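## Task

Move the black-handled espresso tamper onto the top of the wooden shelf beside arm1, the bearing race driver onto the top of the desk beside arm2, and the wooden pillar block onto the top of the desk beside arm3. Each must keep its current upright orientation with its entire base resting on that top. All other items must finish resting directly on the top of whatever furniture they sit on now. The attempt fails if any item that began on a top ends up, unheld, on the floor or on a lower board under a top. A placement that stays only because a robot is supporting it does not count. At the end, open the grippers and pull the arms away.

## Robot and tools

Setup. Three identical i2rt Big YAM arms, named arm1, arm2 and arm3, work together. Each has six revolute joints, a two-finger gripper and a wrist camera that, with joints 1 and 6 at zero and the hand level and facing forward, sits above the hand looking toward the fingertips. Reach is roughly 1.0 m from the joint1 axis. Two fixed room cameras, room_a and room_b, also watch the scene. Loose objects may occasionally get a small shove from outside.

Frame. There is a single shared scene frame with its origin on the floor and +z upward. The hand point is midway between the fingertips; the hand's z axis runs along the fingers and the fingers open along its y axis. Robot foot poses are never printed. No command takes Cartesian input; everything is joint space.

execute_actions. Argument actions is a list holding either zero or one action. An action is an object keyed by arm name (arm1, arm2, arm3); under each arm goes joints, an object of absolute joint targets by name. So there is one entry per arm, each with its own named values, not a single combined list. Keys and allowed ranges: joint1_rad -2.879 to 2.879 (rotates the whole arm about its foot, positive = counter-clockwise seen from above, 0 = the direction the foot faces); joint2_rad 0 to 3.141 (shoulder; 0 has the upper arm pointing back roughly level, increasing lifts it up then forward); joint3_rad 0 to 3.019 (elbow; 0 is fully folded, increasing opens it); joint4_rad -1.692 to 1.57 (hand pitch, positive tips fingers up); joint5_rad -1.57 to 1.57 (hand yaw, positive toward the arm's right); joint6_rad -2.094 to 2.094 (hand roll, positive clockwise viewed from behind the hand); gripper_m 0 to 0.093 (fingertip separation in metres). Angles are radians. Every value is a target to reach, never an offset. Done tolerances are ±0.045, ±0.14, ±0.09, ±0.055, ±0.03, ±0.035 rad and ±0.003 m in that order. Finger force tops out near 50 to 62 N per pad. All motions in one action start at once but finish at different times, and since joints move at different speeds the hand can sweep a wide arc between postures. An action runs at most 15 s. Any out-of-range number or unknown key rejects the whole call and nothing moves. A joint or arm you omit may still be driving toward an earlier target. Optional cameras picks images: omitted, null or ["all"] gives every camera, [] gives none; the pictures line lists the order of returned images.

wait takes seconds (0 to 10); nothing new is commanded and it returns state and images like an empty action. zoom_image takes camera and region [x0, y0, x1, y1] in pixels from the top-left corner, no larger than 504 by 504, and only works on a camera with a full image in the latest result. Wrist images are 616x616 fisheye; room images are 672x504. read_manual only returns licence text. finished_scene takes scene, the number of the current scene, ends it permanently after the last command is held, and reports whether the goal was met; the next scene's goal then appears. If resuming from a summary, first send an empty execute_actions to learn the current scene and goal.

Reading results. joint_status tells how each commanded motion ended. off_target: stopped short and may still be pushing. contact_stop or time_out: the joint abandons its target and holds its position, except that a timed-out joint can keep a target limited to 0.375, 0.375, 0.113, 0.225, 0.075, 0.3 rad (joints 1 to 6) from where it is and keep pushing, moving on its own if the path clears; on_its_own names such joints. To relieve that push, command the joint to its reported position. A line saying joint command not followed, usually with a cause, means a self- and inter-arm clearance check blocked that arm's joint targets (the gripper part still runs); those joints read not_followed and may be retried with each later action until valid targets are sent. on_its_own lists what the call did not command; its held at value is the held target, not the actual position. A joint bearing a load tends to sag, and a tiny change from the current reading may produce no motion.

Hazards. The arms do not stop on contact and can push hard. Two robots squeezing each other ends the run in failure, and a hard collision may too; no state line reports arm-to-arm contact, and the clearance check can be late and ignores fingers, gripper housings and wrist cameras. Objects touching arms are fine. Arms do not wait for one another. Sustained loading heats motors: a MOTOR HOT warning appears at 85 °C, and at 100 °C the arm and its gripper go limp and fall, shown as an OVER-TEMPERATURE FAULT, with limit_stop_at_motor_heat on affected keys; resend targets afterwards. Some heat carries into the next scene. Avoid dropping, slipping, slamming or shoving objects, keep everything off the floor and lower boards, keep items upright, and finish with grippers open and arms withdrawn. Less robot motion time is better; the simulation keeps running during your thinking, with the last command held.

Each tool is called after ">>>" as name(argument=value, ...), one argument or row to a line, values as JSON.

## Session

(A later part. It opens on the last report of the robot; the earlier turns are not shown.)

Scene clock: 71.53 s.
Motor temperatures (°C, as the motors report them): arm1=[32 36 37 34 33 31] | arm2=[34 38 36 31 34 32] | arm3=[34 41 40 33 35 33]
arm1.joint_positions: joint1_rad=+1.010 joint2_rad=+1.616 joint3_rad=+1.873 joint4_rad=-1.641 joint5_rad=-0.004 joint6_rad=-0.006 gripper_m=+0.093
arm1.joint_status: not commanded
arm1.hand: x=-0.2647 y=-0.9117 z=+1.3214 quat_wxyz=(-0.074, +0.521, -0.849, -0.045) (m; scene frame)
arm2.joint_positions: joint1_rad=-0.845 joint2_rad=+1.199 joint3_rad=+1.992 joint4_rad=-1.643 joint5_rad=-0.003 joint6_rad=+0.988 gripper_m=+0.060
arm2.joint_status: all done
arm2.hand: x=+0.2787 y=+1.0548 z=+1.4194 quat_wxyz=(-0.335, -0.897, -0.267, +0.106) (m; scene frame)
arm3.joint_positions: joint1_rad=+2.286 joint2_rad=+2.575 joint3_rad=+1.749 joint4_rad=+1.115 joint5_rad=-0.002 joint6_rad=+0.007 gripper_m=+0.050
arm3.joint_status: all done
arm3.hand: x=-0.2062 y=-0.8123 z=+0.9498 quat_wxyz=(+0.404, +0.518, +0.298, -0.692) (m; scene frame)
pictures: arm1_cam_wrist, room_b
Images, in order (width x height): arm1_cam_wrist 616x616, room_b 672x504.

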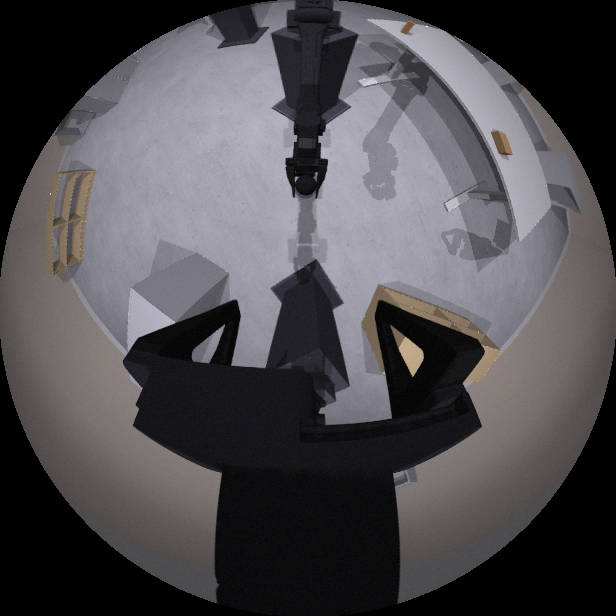

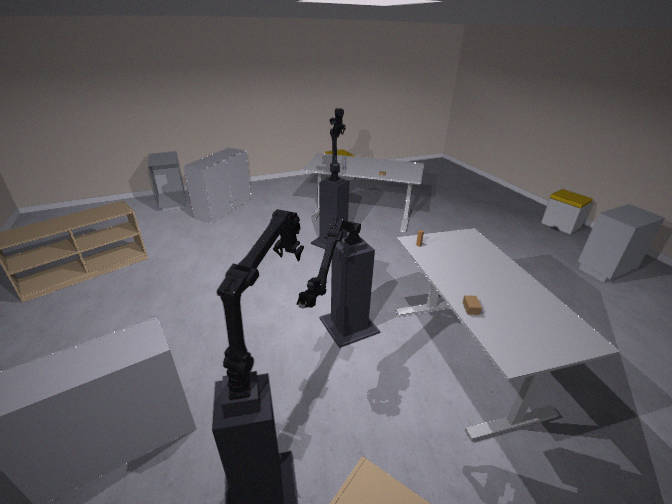

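>>> execute_actions(
  actions=[
    {"arm1":{"joints":{"joint2_rad":2.095,"joint3_rad":1.865,"joint4_rad":-1.33}}},
  ],
  cameras=["arm1_cam_wrist","arm3_cam_wrist"],
)

>>> execute_actions(
  actions=[
    {"arm1":{"joints":{"joint6_rad":0.8,"gripper_m":0.075}}},
  ],
  cameras=["arm1_cam_wrist","arm3_cam_wrist"],
)

Scene clock: 73.27 s.
Motor temperatures (°C, as the motors report them): arm1=[32 37 37 34 33 31] | arm2=[34 38 36 31 34 32] | arm3=[34 41 40 33 35 33]
arm1.joint_positions: joint1_rad=+1.010 joint2_rad=+2.096 joint3_rad=+1.836 joint4_rad=-1.339 joint5_rad=-0.004 joint6_rad=-0.006 gripper_m=+0.093
arm1.joint_status: all done
arm1.hand: x=-0.2145 y=-0.8167 z=+1.0392 quat_wxyz=(+0.017, +0.522, -0.852, +0.010) (m; scene frame)
arm2.joint_positions: joint1_rad=-0.845 joint2_rad=+1.199 joint3_rad=+1.992 joint4_rad=-1.643 joint5_rad=-0.003 joint6_rad=+0.988 gripper_m=+0.060
arm2.joint_status: not commanded
arm2.hand: x=+0.2787 y=+1.0548 z=+1.4194 quat_wxyz=(-0.335, -0.897, -0.267, +0.106) (m; scene frame)
arm3.joint_positions: joint1_rad=+2.286 joint2_rad=+2.575 joint3_rad=+1.749 joint4_rad=+1.115 joint5_rad=-0.002 joint6_rad=+0.007 gripper_m=+0.050
arm3.joint_status: not commanded
arm3.hand: x=-0.2062 y=-0.8123 z=+0.9498 quat_wxyz=(+0.404, +0.518, +0.298, -0.692) (m; scene frame)
pictures: arm1_cam_wrist, arm3_cam_wrist
Images, in order (width x height): arm1_cam_wrist 616x616, arm3_cam_wrist 616x616.

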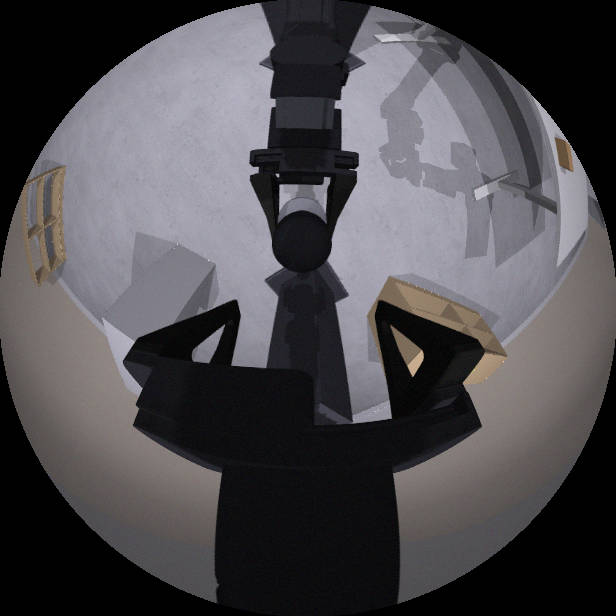

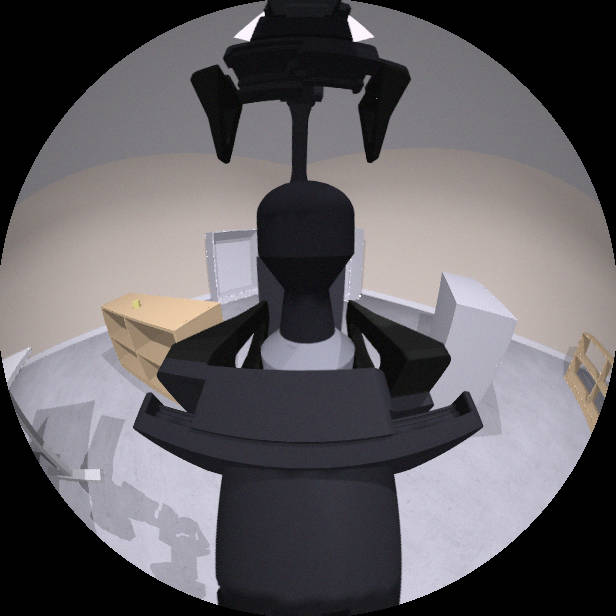

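Scene clock: 75.00 s.
Motor temperatures (°C, as the motors report them): arm1=[32 37 37 34 33 31] | arm2=[34 37 36 31 34 32] | arm3=[34 42 40 33 35 33]
arm1.joint_positions: joint1_rad=+1.010 joint2_rad=+2.096 joint3_rad=+1.836 joint4_rad=-1.339 joint5_rad=-0.004 joint6_rad=+0.791 gripper_m=+0.075
arm1.joint_status: all done
arm1.hand: x=-0.2145 y=-0.8167 z=+1.0392 quat_wxyz=(+0.012, +0.151, -0.988, +0.016) (m; scene frame)
arm2.joint_positions: joint1_rad=-0.845 joint2_rad=+1.199 joint3_rad=+1.992 joint4_rad=-1.643 joint5_rad=-0.003 joint6_rad=+0.988 gripper_m=+0.060
arm2.joint_status: not commanded
arm2.hand: x=+0.2787 y=+1.0548 z=+1.4194 quat_wxyz=(-0.335, -0.897, -0.267, +0.106) (m; scene frame)
arm3.joint_positions: joint1_rad=+2.286 joint2_rad=+2.575 joint3_rad=+1.749 joint4_rad=+1.115 joint5_rad=-0.002 joint6_rad=+0.007 gripper_m=+0.050
arm3.joint_status: not commanded
arm3.hand: x=-0.2062 y=-0.8123 z=+0.9498 quat_wxyz=(+0.404, +0.518, +0.298, -0.692) (m; scene frame)
pictures: arm1_cam_wrist, arm3_cam_wrist
Images, in order (width x height): arm1_cam_wrist 616x616, arm3_cam_wrist 616x616.

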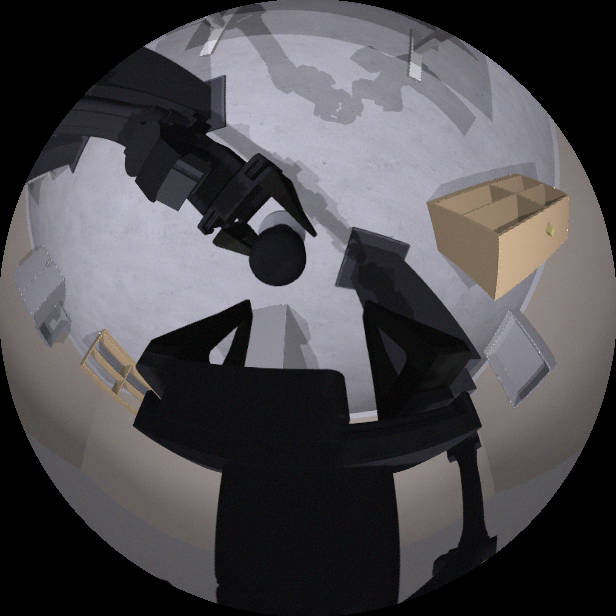

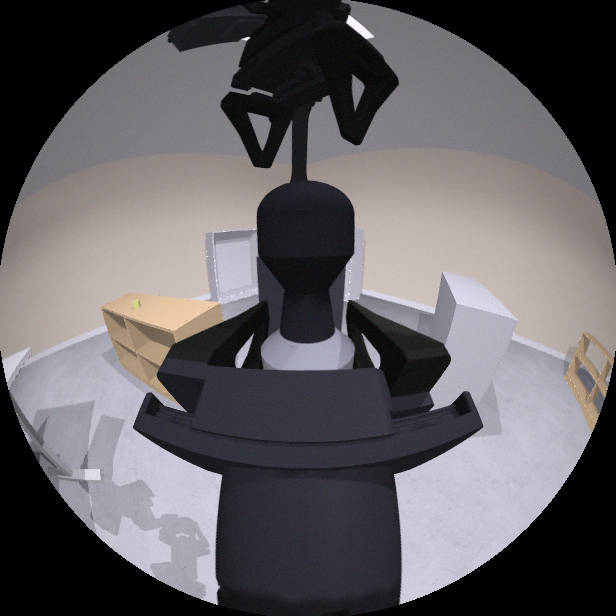

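>>> execute_actions(
  actions=[
    {"arm1":{"joints":{"joint2_rad":2.13,"joint3_rad":1.95,"joint4_rad":-1.33}}},
  ],
  cameras=["arm1_cam_wrist"],
)

>>> execute_actions(
  actions=[
    {"arm1":{"joints":{"joint2_rad":2.17,"joint3_rad":1.85,"joint4_rad":-1.23}}},
  ],
  cameras=["arm1_cam_wrist","arm3_cam_wrist"],
)

Scene clock: 75.93 s.
Motor temperatures (°C, as the motors report them): arm1=[32 37 37 34 33 31] | arm2=[34 37 36 31 34 32] | arm3=[34 42 40 33 35 33]
arm1.joint_positions: joint1_rad=+1.010 joint2_rad=+2.131 joint3_rad=+1.891 joint4_rad=-1.339 joint5_rad=-0.004 joint6_rad=+0.792 gripper_m=+0.075
arm1.joint_status: all done
arm1.hand: x=-0.2068 y=-0.8018 z=+1.0374 quat_wxyz=(+0.006, +0.150, -0.989, +0.008) (m; scene frame)
arm2.joint_positions: joint1_rad=-0.845 joint2_rad=+1.199 joint3_rad=+1.992 joint4_rad=-1.643 joint5_rad=-0.003 joint6_rad=+0.988 gripper_m=+0.060
arm2.joint_status: not commanded
arm2.hand: x=+0.2787 y=+1.0548 z=+1.4194 quat_wxyz=(-0.335, -0.897, -0.267, +0.106) (m; scene frame)
arm3.joint_positions: joint1_rad=+2.286 joint2_rad=+2.575 joint3_rad=+1.749 joint4_rad=+1.115 joint5_rad=-0.002 joint6_rad=+0.007 gripper_m=+0.050
arm3.joint_status: not commanded
arm3.hand: x=-0.2062 y=-0.8123 z=+0.9498 quat_wxyz=(+0.404, +0.518, +0.298, -0.692) (m; scene frame)
pictures: arm1_cam_wrist
Images, in order (width x height): arm1_cam_wrist 616x616.

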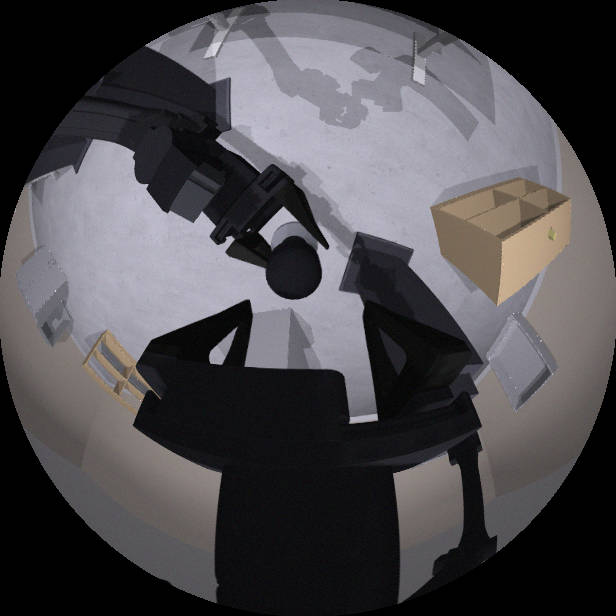

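Scene clock: 76.80 s.
Motor temperatures (°C, as the motors report them): arm1=[32 37 37 34 33 31] | arm2=[34 37 36 31 34 32] | arm3=[34 42 40 33 35 33]
arm1.joint_positions: joint1_rad=+1.010 joint2_rad=+2.178 joint3_rad=+1.847 joint4_rad=-1.243 joint5_rad=-0.004 joint6_rad=+0.792 gripper_m=+0.075
arm1.joint_status: all done
arm1.hand: x=-0.2048 y=-0.7982 z=+0.9918 quat_wxyz=(+0.005, +0.150, -0.989, +0.006) (m; scene frame)
arm2.joint_positions: joint1_rad=-0.845 joint2_rad=+1.199 joint3_rad=+1.992 joint4_rad=-1.643 joint5_rad=-0.003 joint6_rad=+0.988 gripper_m=+0.060
arm2.joint_status: not commanded
arm2.hand: x=+0.2787 y=+1.0548 z=+1.4194 quat_wxyz=(-0.335, -0.897, -0.267, +0.106) (m; scene frame)
arm3.joint_positions: joint1_rad=+2.286 joint2_rad=+2.575 joint3_rad=+1.749 joint4_rad=+1.115 joint5_rad=-0.002 joint6_rad=+0.007 gripper_m=+0.050
arm3.joint_status: not commanded
arm3.hand: x=-0.2062 y=-0.8123 z=+0.9498 quat_wxyz=(+0.404, +0.518, +0.298, -0.692) (m; scene frame)
pictures: arm1_cam_wrist, arm3_cam_wrist
Images, in order (width x height): arm1_cam_wrist 616x616, arm3_cam_wrist 616x616.

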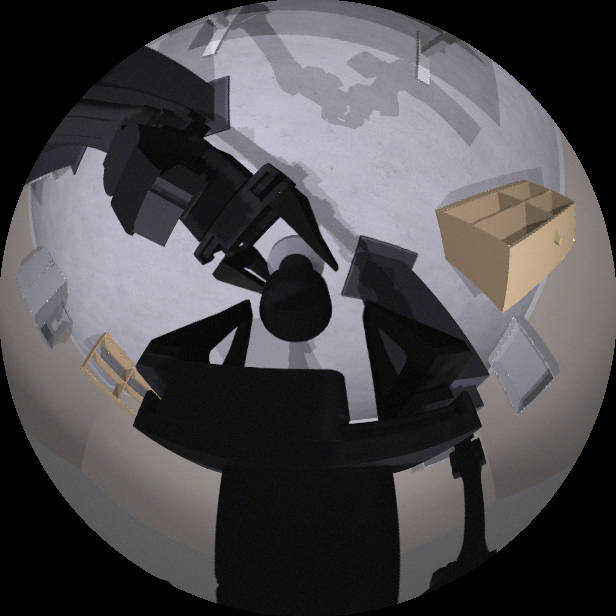

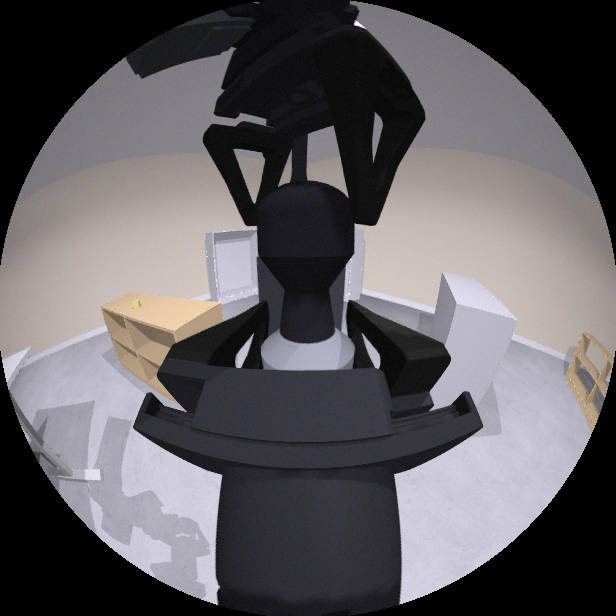

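>>> execute_actions(
  actions=[
    {"arm1":{"joints":{"joint2_rad":2.2,"joint4_rad":-1.18}}},
  ],
  cameras=[],
)

>>> execute_actions(
  actions=[
    {"arm1":{"joints":{"gripper_m":0}}},
  ],
  cameras=["arm1_cam_wrist","arm3_cam_wrist"],
)

Scene clock: 77.63 s.
Motor temperatures (°C, as the motors report them): arm1=[32 37 37 34 33 31] | arm2=[34 37 36 31 34 32] | arm3=[34 42 40 33 35 33]
arm1.joint_positions: joint1_rad=+1.010 joint2_rad=+2.197 joint3_rad=+1.847 joint4_rad=-1.193 joint5_rad=-0.004 joint6_rad=+0.792 gripper_m=+0.075
arm1.joint_status: all done
arm1.hand: x=-0.2002 y=-0.7894 z=+0.9792 quat_wxyz=(-0.004, +0.150, -0.989, -0.006) (m; scene frame)
arm2.joint_positions: joint1_rad=-0.845 joint2_rad=+1.199 joint3_rad=+1.992 joint4_rad=-1.643 joint5_rad=-0.003 joint6_rad=+0.988 gripper_m=+0.060
arm2.joint_status: not commanded
arm2.hand: x=+0.2787 y=+1.0548 z=+1.4194 quat_wxyz=(-0.335, -0.897, -0.267, +0.106) (m; scene frame)
arm3.joint_positions: joint1_rad=+2.286 joint2_rad=+2.575 joint3_rad=+1.749 joint4_rad=+1.115 joint5_rad=-0.002 joint6_rad=+0.007 gripper_m=+0.050
arm3.joint_status: not commanded
arm3.hand: x=-0.2062 y=-0.8123 z=+0.9498 quat_wxyz=(+0.404, +0.518, +0.298, -0.692) (m; scene frame)
pictures: none
No camera images: the call's "cameras" was empty. Leave "cameras" out to get every camera's image.

Scene clock: 78.30 s.
Motor temperatures (°C, as the motors report them): arm1=[32 37 37 34 33 31] | arm2=[34 37 35 31 34 32] | arm3=[34 42 40 33 35 33]
arm1.joint_positions: joint1_rad=+1.010 joint2_rad=+2.197 joint3_rad=+1.847 joint4_rad=-1.192 joint5_rad=-0.004 joint6_rad=+0.792 gripper_m=+0.045
arm1.joint_status: gripper_m off_target (ended at +0.045, target +0.000)
arm1.hand: x=-0.2000 y=-0.7891 z=+0.9792 quat_wxyz=(-0.004, +0.150, -0.989, -0.007) (m; scene frame)
arm2.joint_positions: joint1_rad=-0.845 joint2_rad=+1.199 joint3_rad=+1.992 joint4_rad=-1.643 joint5_rad=-0.003 joint6_rad=+0.988 gripper_m=+0.060
arm2.joint_status: not commanded
arm2.hand: x=+0.2787 y=+1.0548 z=+1.4194 quat_wxyz=(-0.335, -0.897, -0.267, +0.106) (m; scene frame)
arm3.joint_positions: joint1_rad=+2.286 joint2_rad=+2.575 joint3_rad=+1.749 joint4_rad=+1.115 joint5_rad=-0.001 joint6_rad=+0.006 gripper_m=+0.050
arm3.joint_status: not commanded
arm3.hand: x=-0.2060 y=-0.8125 z=+0.9497 quat_wxyz=(+0.404, +0.518, +0.299, -0.692) (m; scene frame)
pictures: arm1_cam_wrist, arm3_cam_wrist
Images, in order (width x height): arm1_cam_wrist 616x616, arm3_cam_wrist 616x616.

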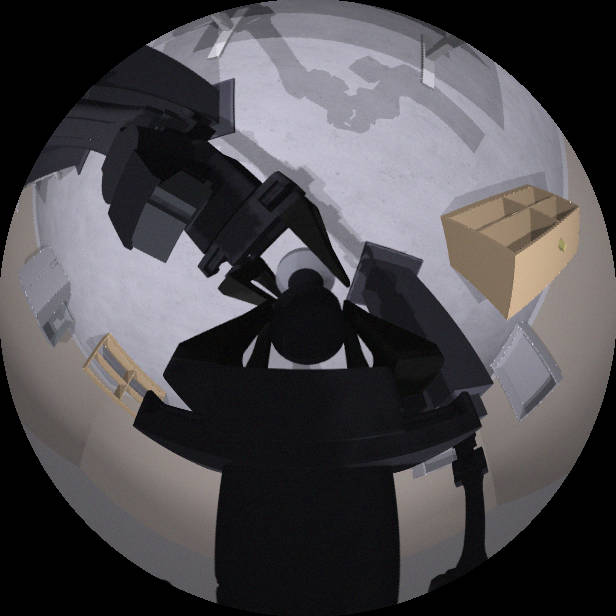

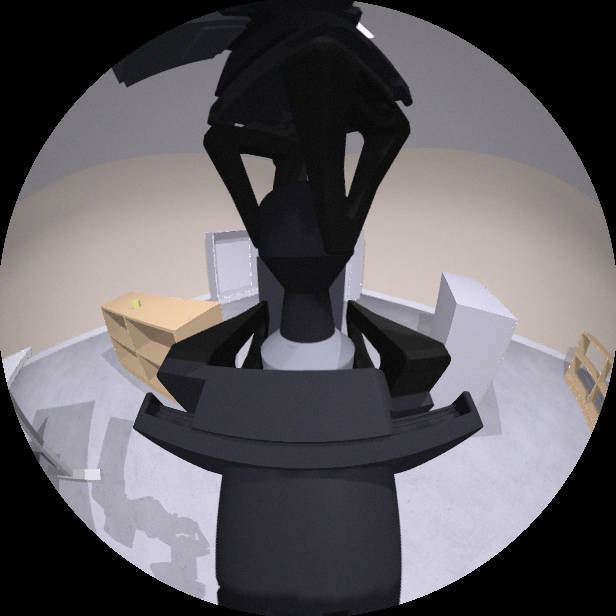

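>>> execute_actions(
  actions=[
    {"arm1":{"joints":{"joint2_rad":2.17,"joint3_rad":1.88}},"arm3":{"joints":{"gripper_m":0.093,"joint2_rad":2.59,"joint3_rad":1.75,"joint4_rad":1.115}}},
  ],
  cameras=[],
)

>>> execute_actions(
  actions=[
    {"arm3":{"joints":{"joint2_rad":2.48,"joint3_rad":1.3,"joint4_rad":1.45}}},
  ],
  cameras=[],
)

>>> execute_actions(
  actions=[
    {"arm1":{"joints":{"joint1_rad":-0.66}}},
  ],
  cameras=[],
)

>>> execute_actions(
  actions=[
    {"arm1":{"joints":{"joint2_rad":2.61,"joint3_rad":1.99,"joint4_rad":-0.85}}},
  ],
  cameras=["arm1_cam_wrist","room_a"],
)

>>> zoom_image(
  camera="room_a",
  region=[170,190,250,250],
)

Scene clock: 79.53 s.
Motor temperatures (°C, as the motors report them): arm1=[32 37 37 34 33 31] | arm2=[34 37 35 31 34 32] | arm3=[34 42 40 33 35 33]
arm1.joint_positions: joint1_rad=+1.010 joint2_rad=+2.197 joint3_rad=+1.847 joint4_rad=-1.191 joint5_rad=-0.004 joint6_rad=+0.792 gripper_m=+0.045
arm1.joint_status: all done
arm1.hand: x=-0.1999 y=-0.7890 z=+0.9792 quat_wxyz=(-0.005, +0.150, -0.989, -0.007) (m; scene frame)
arm2.joint_positions: joint1_rad=-0.845 joint2_rad=+1.199 joint3_rad=+1.992 joint4_rad=-1.643 joint5_rad=-0.003 joint6_rad=+0.988 gripper_m=+0.060
arm2.joint_status: not commanded
arm2.hand: x=+0.2787 y=+1.0548 z=+1.4194 quat_wxyz=(-0.335, -0.897, -0.267, +0.106) (m; scene frame)
arm3.joint_positions: joint1_rad=+2.286 joint2_rad=+2.575 joint3_rad=+1.749 joint4_rad=+1.112 joint5_rad=-0.001 joint6_rad=+0.006 gripper_m=+0.093
arm3.joint_status: all done
arm3.hand: x=-0.2061 y=-0.8126 z=+0.9492 quat_wxyz=(+0.404, +0.519, +0.299, -0.692) (m; scene frame)
pictures: none
No camera images: the call's "cameras" was empty. Leave "cameras" out to get every camera's image.

Scene clock: 80.73 s.
Motor temperatures (°C, as the motors report them): arm1=[32 38 37 34 33 31] | arm2=[34 37 35 31 34 32] | arm3=[34 42 40 33 35 33]
arm1.joint_positions: joint1_rad=+1.010 joint2_rad=+2.197 joint3_rad=+1.847 joint4_rad=-1.191 joint5_rad=-0.004 joint6_rad=+0.792 gripper_m=+0.045
arm1.joint_status: not commanded
arm1.hand: x=-0.1999 y=-0.7890 z=+0.9792 quat_wxyz=(-0.005, +0.150, -0.989, -0.007) (m; scene frame)
arm2.joint_positions: joint1_rad=-0.845 joint2_rad=+1.199 joint3_rad=+1.992 joint4_rad=-1.643 joint5_rad=-0.003 joint6_rad=+0.988 gripper_m=+0.060
arm2.joint_status: not commanded
arm2.hand: x=+0.2787 y=+1.0548 z=+1.4194 quat_wxyz=(-0.335, -0.897, -0.267, +0.106) (m; scene frame)
arm3.joint_positions: joint1_rad=+2.286 joint2_rad=+2.469 joint3_rad=+1.304 joint4_rad=+1.435 joint5_rad=-0.001 joint6_rad=+0.006 gripper_m=+0.093
arm3.joint_status: all done
arm3.hand: x=-0.1441 y=-0.7047 z=+0.9122 quat_wxyz=(+0.401, +0.525, +0.302, -0.687) (m; scene frame)
pictures: none
No camera images: the call's "cameras" was empty. Leave "cameras" out to get every camera's image.

Scene clock: 82.80 s.
Motor temperatures (°C, as the motors report them): arm1=[32 38 37 34 33 31] | arm2=[33 37 35 31 34 32] | arm3=[34 42 40 33 35 33]
arm1.joint_positions: joint1_rad=-0.670 joint2_rad=+2.197 joint3_rad=+1.847 joint4_rad=-1.169 joint5_rad=+0.004 joint6_rad=+0.793 gripper_m=+0.045
arm1.joint_status: all done
arm1.hand: x=+0.0532 y=-1.7511 z=+0.9909 quat_wxyz=(-0.029, -0.636, -0.771, +0.005) (m; scene frame)
arm2.joint_positions: joint1_rad=-0.845 joint2_rad=+1.199 joint3_rad=+1.992 joint4_rad=-1.643 joint5_rad=-0.003 joint6_rad=+0.988 gripper_m=+0.060
arm2.joint_status: not commanded
arm2.hand: x=+0.2787 y=+1.0548 z=+1.4194 quat_wxyz=(-0.335, -0.897, -0.267, +0.106) (m; scene frame)
arm3.joint_positions: joint1_rad=+2.286 joint2_rad=+2.469 joint3_rad=+1.304 joint4_rad=+1.435 joint5_rad=-0.001 joint6_rad=+0.006 gripper_m=+0.093
arm3.joint_status: not commanded
arm3.hand: x=-0.1441 y=-0.7047 z=+0.9122 quat_wxyz=(+0.401, +0.525, +0.302, -0.687) (m; scene frame)
pictures: none
No camera images: the call's "cameras" was empty. Leave "cameras" out to get every camera's image.

Scene clock: 84.50 s.
Motor temperatures (°C, as the motors report them): arm1=[32 38 37 34 33 31] | arm2=[33 36 35 31 34 32] | arm3=[34 42 40 33 35 33]
arm1.joint_positions: joint1_rad=-0.669 joint2_rad=+2.642 joint3_rad=+1.951 joint4_rad=-0.860 joint5_rad=+0.000 joint6_rad=+0.795 gripper_m=+0.045
arm1.joint_status: all done
arm1.hand: x=+0.0664 y=-1.7622 z=+0.7334 quat_wxyz=(-0.013, -0.636, -0.771, +0.005) (m; scene frame)
arm2.joint_positions: joint1_rad=-0.845 joint2_rad=+1.199 joint3_rad=+1.992 joint4_rad=-1.643 joint5_rad=-0.003 joint6_rad=+0.988 gripper_m=+0.060
arm2.joint_status: not commanded
arm2.hand: x=+0.2787 y=+1.0548 z=+1.4194 quat_wxyz=(-0.335, -0.897, -0.267, +0.106) (m; scene frame)
arm3.joint_positions: joint1_rad=+2.286 joint2_rad=+2.469 joint3_rad=+1.304 joint4_rad=+1.435 joint5_rad=-0.001 joint6_rad=+0.006 gripper_m=+0.093
arm3.joint_status: not commanded
arm3.hand: x=-0.1441 y=-0.7047 z=+0.9122 quat_wxyz=(+0.401, +0.525, +0.302, -0.687) (m; scene frame)
pictures: arm1_cam_wrist, room_a
Images, in order (width x height): arm1_cam_wrist 616x616, room_a 672x504.

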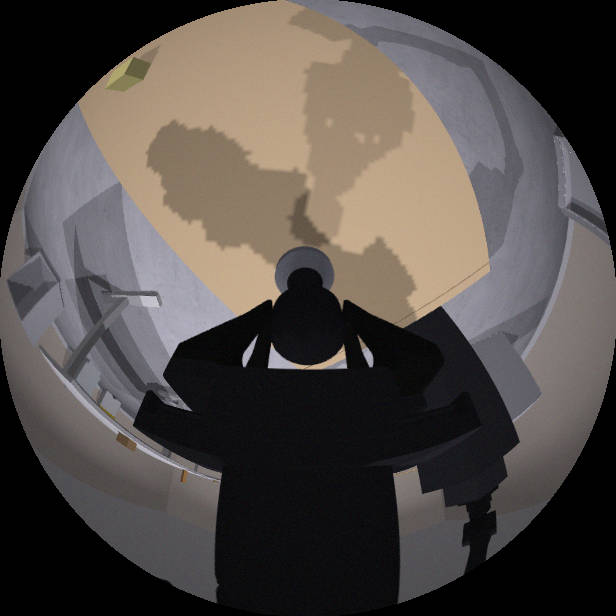

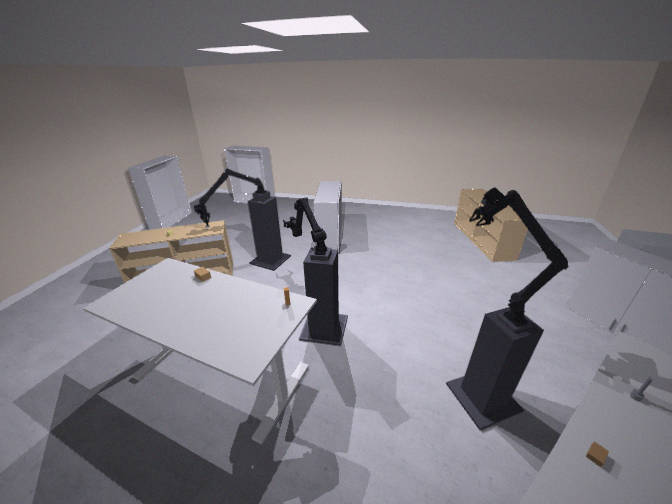

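Region (170, 190, 250, 250) of room_a's 672x504 image, scaled by 6.300, with more detail than that image has; it fills the top 378 rows of this view, and the rest is white.

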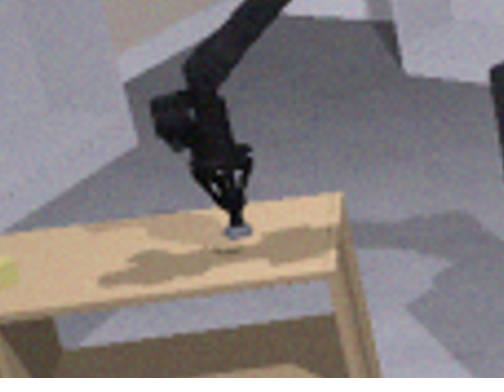

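>>> execute_actions(
  actions=[
    {"arm1":{"joints":{"joint2_rad":2.67,"joint4_rad":-0.8}}},
  ],
  cameras=["arm1_cam_wrist","room_a"],
)

>>> zoom_image(
  camera="room_a",
  region=[170,190,250,250],
)

Scene clock: 85.63 s.
Motor temperatures (°C, as the motors report them): arm1=[32 38 37 34 33 31] | arm2=[33 36 35 31 34 32] | arm3=[34 42 40 33 35 33]
arm1.joint_positions: joint1_rad=-0.669 joint2_rad=+2.705 joint3_rad=+1.951 joint4_rad=-0.811 joint5_rad=+0.000 joint6_rad=+0.795 gripper_m=+0.045
arm1.joint_status: all done
arm1.hand: x=+0.0560 y=-1.7559 z=+0.6920 quat_wxyz=(-0.006, -0.636, -0.771, +0.005) (m; scene frame)
arm2.joint_positions: joint1_rad=-0.845 joint2_rad=+1.199 joint3_rad=+1.992 joint4_rad=-1.643 joint5_rad=-0.003 joint6_rad=+0.988 gripper_m=+0.060
arm2.joint_status: not commanded
arm2.hand: x=+0.2787 y=+1.0548 z=+1.4194 quat_wxyz=(-0.335, -0.897, -0.267, +0.106) (m; scene frame)
arm3.joint_positions: joint1_rad=+2.286 joint2_rad=+2.469 joint3_rad=+1.304 joint4_rad=+1.435 joint5_rad=-0.001 joint6_rad=+0.006 gripper_m=+0.093
arm3.joint_status: not commanded
arm3.hand: x=-0.1441 y=-0.7047 z=+0.9122 quat_wxyz=(+0.401, +0.525, +0.302, -0.687) (m; scene frame)
pictures: arm1_cam_wrist, room_a
Images, in order (width x height): arm1_cam_wrist 616x616, room_a 672x504.

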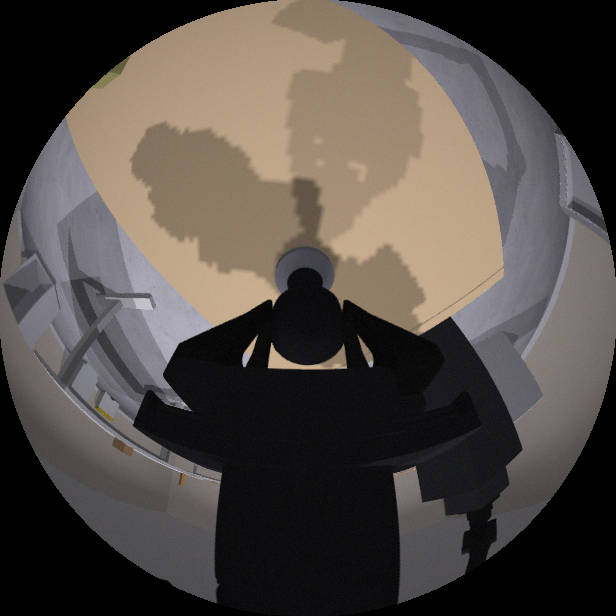

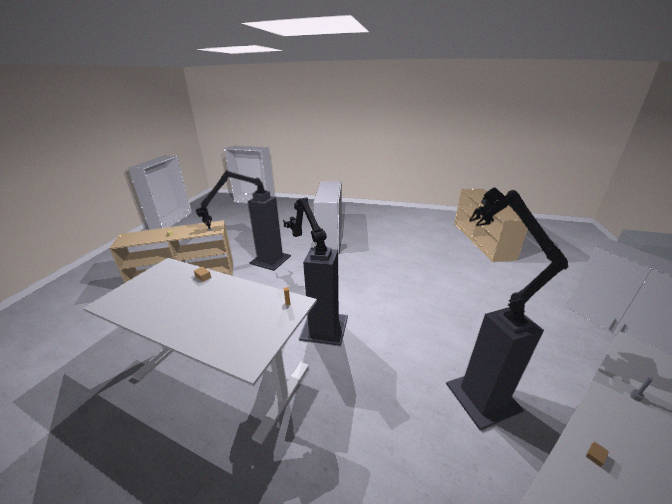

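Region (170, 190, 250, 250) of room_a's 672x504 image, scaled by 6.300, with more detail than that image has; it fills the top 378 rows of this view, and the rest is white.

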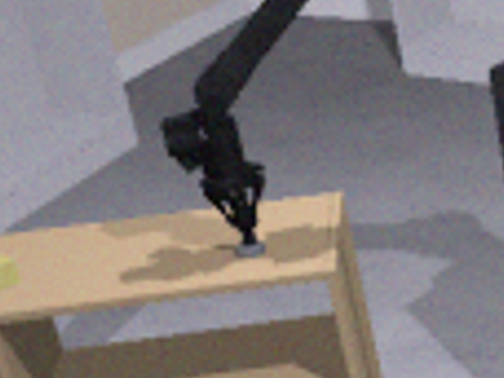

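>>> execute_actions(
  actions=[
    {"arm1":{"joints":{"joint2_rad":2.71}}},
  ],
  cameras=[],
)

>>> execute_actions(
  actions=[
    {"arm1":{"joints":{"gripper_m":0.093}}},
  ],
  cameras=[],
)

>>> execute_actions(
  actions=[
    {"arm1":{"joints":{"joint2_rad":2.4,"joint4_rad":-1.05}}},
  ],
)

Scene clock: 86.20 s.
Motor temperatures (°C, as the motors report them): arm1=[32 38 37 34 33 31] | arm2=[33 36 35 31 34 32] | arm3=[34 42 40 33 35 33]
arm1.joint_positions: joint1_rad=-0.669 joint2_rad=+2.707 joint3_rad=+1.951 joint4_rad=-0.810 joint5_rad=+0.000 joint6_rad=+0.795 gripper_m=+0.045
arm1.joint_status: all done
arm1.hand: x=+0.0553 y=-1.7555 z=+0.6905 quat_wxyz=(-0.006, -0.636, -0.771, +0.006) (m; scene frame)
arm2.joint_positions: joint1_rad=-0.845 joint2_rad=+1.199 joint3_rad=+1.992 joint4_rad=-1.643 joint5_rad=-0.003 joint6_rad=+0.988 gripper_m=+0.060
arm2.joint_status: not commanded
arm2.hand: x=+0.2787 y=+1.0548 z=+1.4194 quat_wxyz=(-0.335, -0.897, -0.267, +0.106) (m; scene frame)
arm3.joint_positions: joint1_rad=+2.286 joint2_rad=+2.469 joint3_rad=+1.304 joint4_rad=+1.435 joint5_rad=-0.001 joint6_rad=+0.006 gripper_m=+0.093
arm3.joint_status: not commanded
arm3.hand: x=-0.1441 y=-0.7047 z=+0.9122 quat_wxyz=(+0.401, +0.525, +0.302, -0.687) (m; scene frame)
pictures: none
No camera images: the call's "cameras" was empty. Leave "cameras" out to get every camera's image.

Scene clock: 86.90 s.
Motor temperatures (°C, as the motors report them): arm1=[32 38 37 34 33 31] | arm2=[33 36 35 31 34 32] | arm3=[34 42 39 33 35 33]
arm1.joint_positions: joint1_rad=-0.669 joint2_rad=+2.707 joint3_rad=+1.951 joint4_rad=-0.810 joint5_rad=+0.000 joint6_rad=+0.795 gripper_m=+0.093
arm1.joint_status: all done
arm1.hand: x=+0.0553 y=-1.7555 z=+0.6905 quat_wxyz=(-0.006, -0.636, -0.771, +0.006) (m; scene frame)
arm2.joint_positions: joint1_rad=-0.845 joint2_rad=+1.199 joint3_rad=+1.992 joint4_rad=-1.643 joint5_rad=-0.003 joint6_rad=+0.988 gripper_m=+0.060
arm2.joint_status: not commanded
arm2.hand: x=+0.2787 y=+1.0548 z=+1.4194 quat_wxyz=(-0.335, -0.897, -0.267, +0.106) (m; scene frame)
arm3.joint_positions: joint1_rad=+2.286 joint2_rad=+2.469 joint3_rad=+1.304 joint4_rad=+1.435 joint5_rad=-0.001 joint6_rad=+0.006 gripper_m=+0.093
arm3.joint_status: not commanded
arm3.hand: x=-0.1441 y=-0.7047 z=+0.9122 quat_wxyz=(+0.401, +0.525, +0.302, -0.687) (m; scene frame)
pictures: none
No camera images: the call's "cameras" was empty. Leave "cameras" out to get every camera's image.

Scene clock: 88.47 s.
Motor temperatures (°C, as the motors report them): arm1=[32 39 37 34 33 31] | arm2=[33 36 35 31 34 32] | arm3=[34 41 39 33 35 33]
arm1.joint_positions: joint1_rad=-0.669 joint2_rad=+2.414 joint3_rad=+1.979 joint4_rad=-1.041 joint5_rad=+0.000 joint6_rad=+0.795 gripper_m=+0.093
arm1.joint_status: all done
arm1.hand: x=+0.0943 y=-1.7783 z=+0.8956 quat_wxyz=(-0.050, -0.635, -0.771, +0.001) (m; scene frame)
arm2.joint_positions: joint1_rad=-0.845 joint2_rad=+1.199 joint3_rad=+1.992 joint4_rad=-1.643 joint5_rad=-0.003 joint6_rad=+0.988 gripper_m=+0.060
arm2.joint_status: not commanded
arm2.hand: x=+0.2787 y=+1.0548 z=+1.4194 quat_wxyz=(-0.335, -0.897, -0.267, +0.106) (m; scene frame)
arm3.joint_positions: joint1_rad=+2.286 joint2_rad=+2.469 joint3_rad=+1.304 joint4_rad=+1.435 joint5_rad=-0.001 joint6_rad=+0.006 gripper_m=+0.093
arm3.joint_status: not commanded
arm3.hand: x=-0.1441 y=-0.7047 z=+0.9122 quat_wxyz=(+0.401, +0.525, +0.302, -0.687) (m; scene frame)
pictures: arm1_cam_wrist, arm2_cam_wrist, arm3_cam_wrist, room_a, room_b
Images, in order (width x height): arm1_cam_wrist 616x616, arm2_cam_wrist 616x616, arm3_cam_wrist 616x616, room_a 672x504, room_b 672x504.

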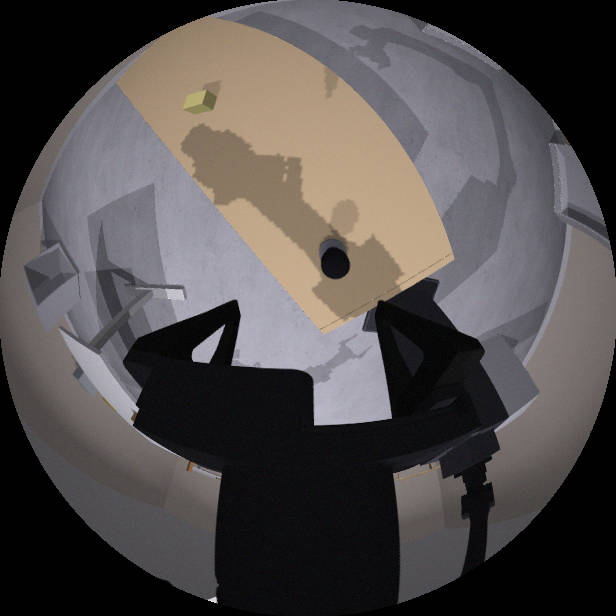

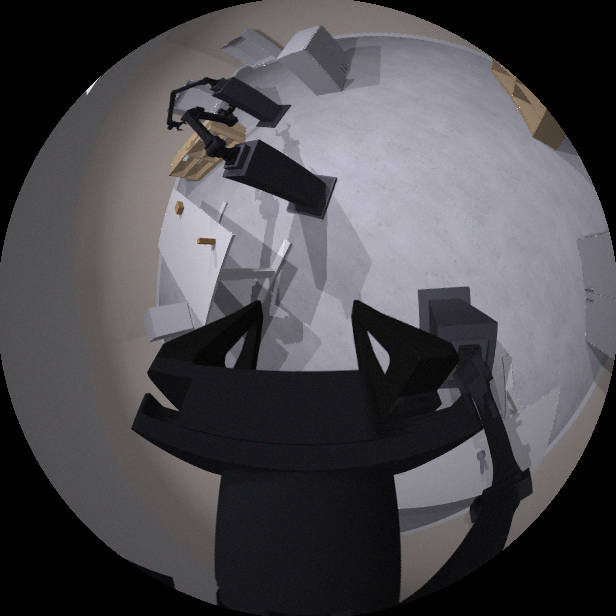

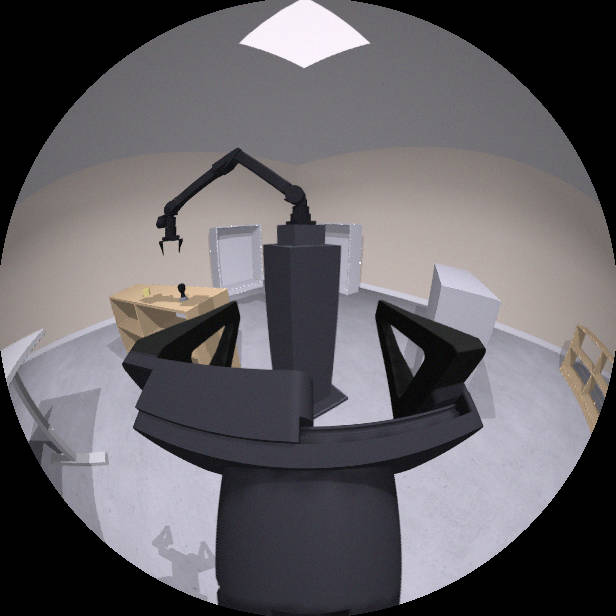

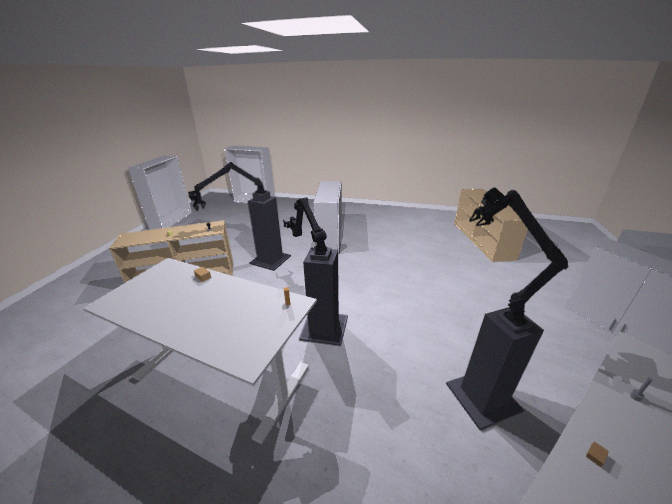

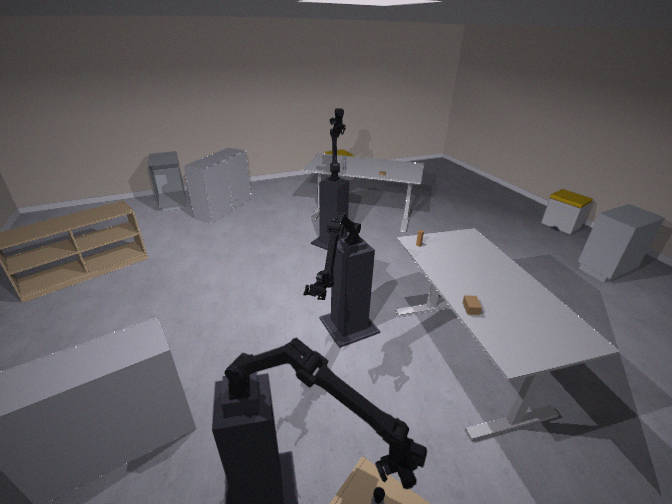

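>>> finished_scene(
  scene=1,
)

The scene is finished: the task was done.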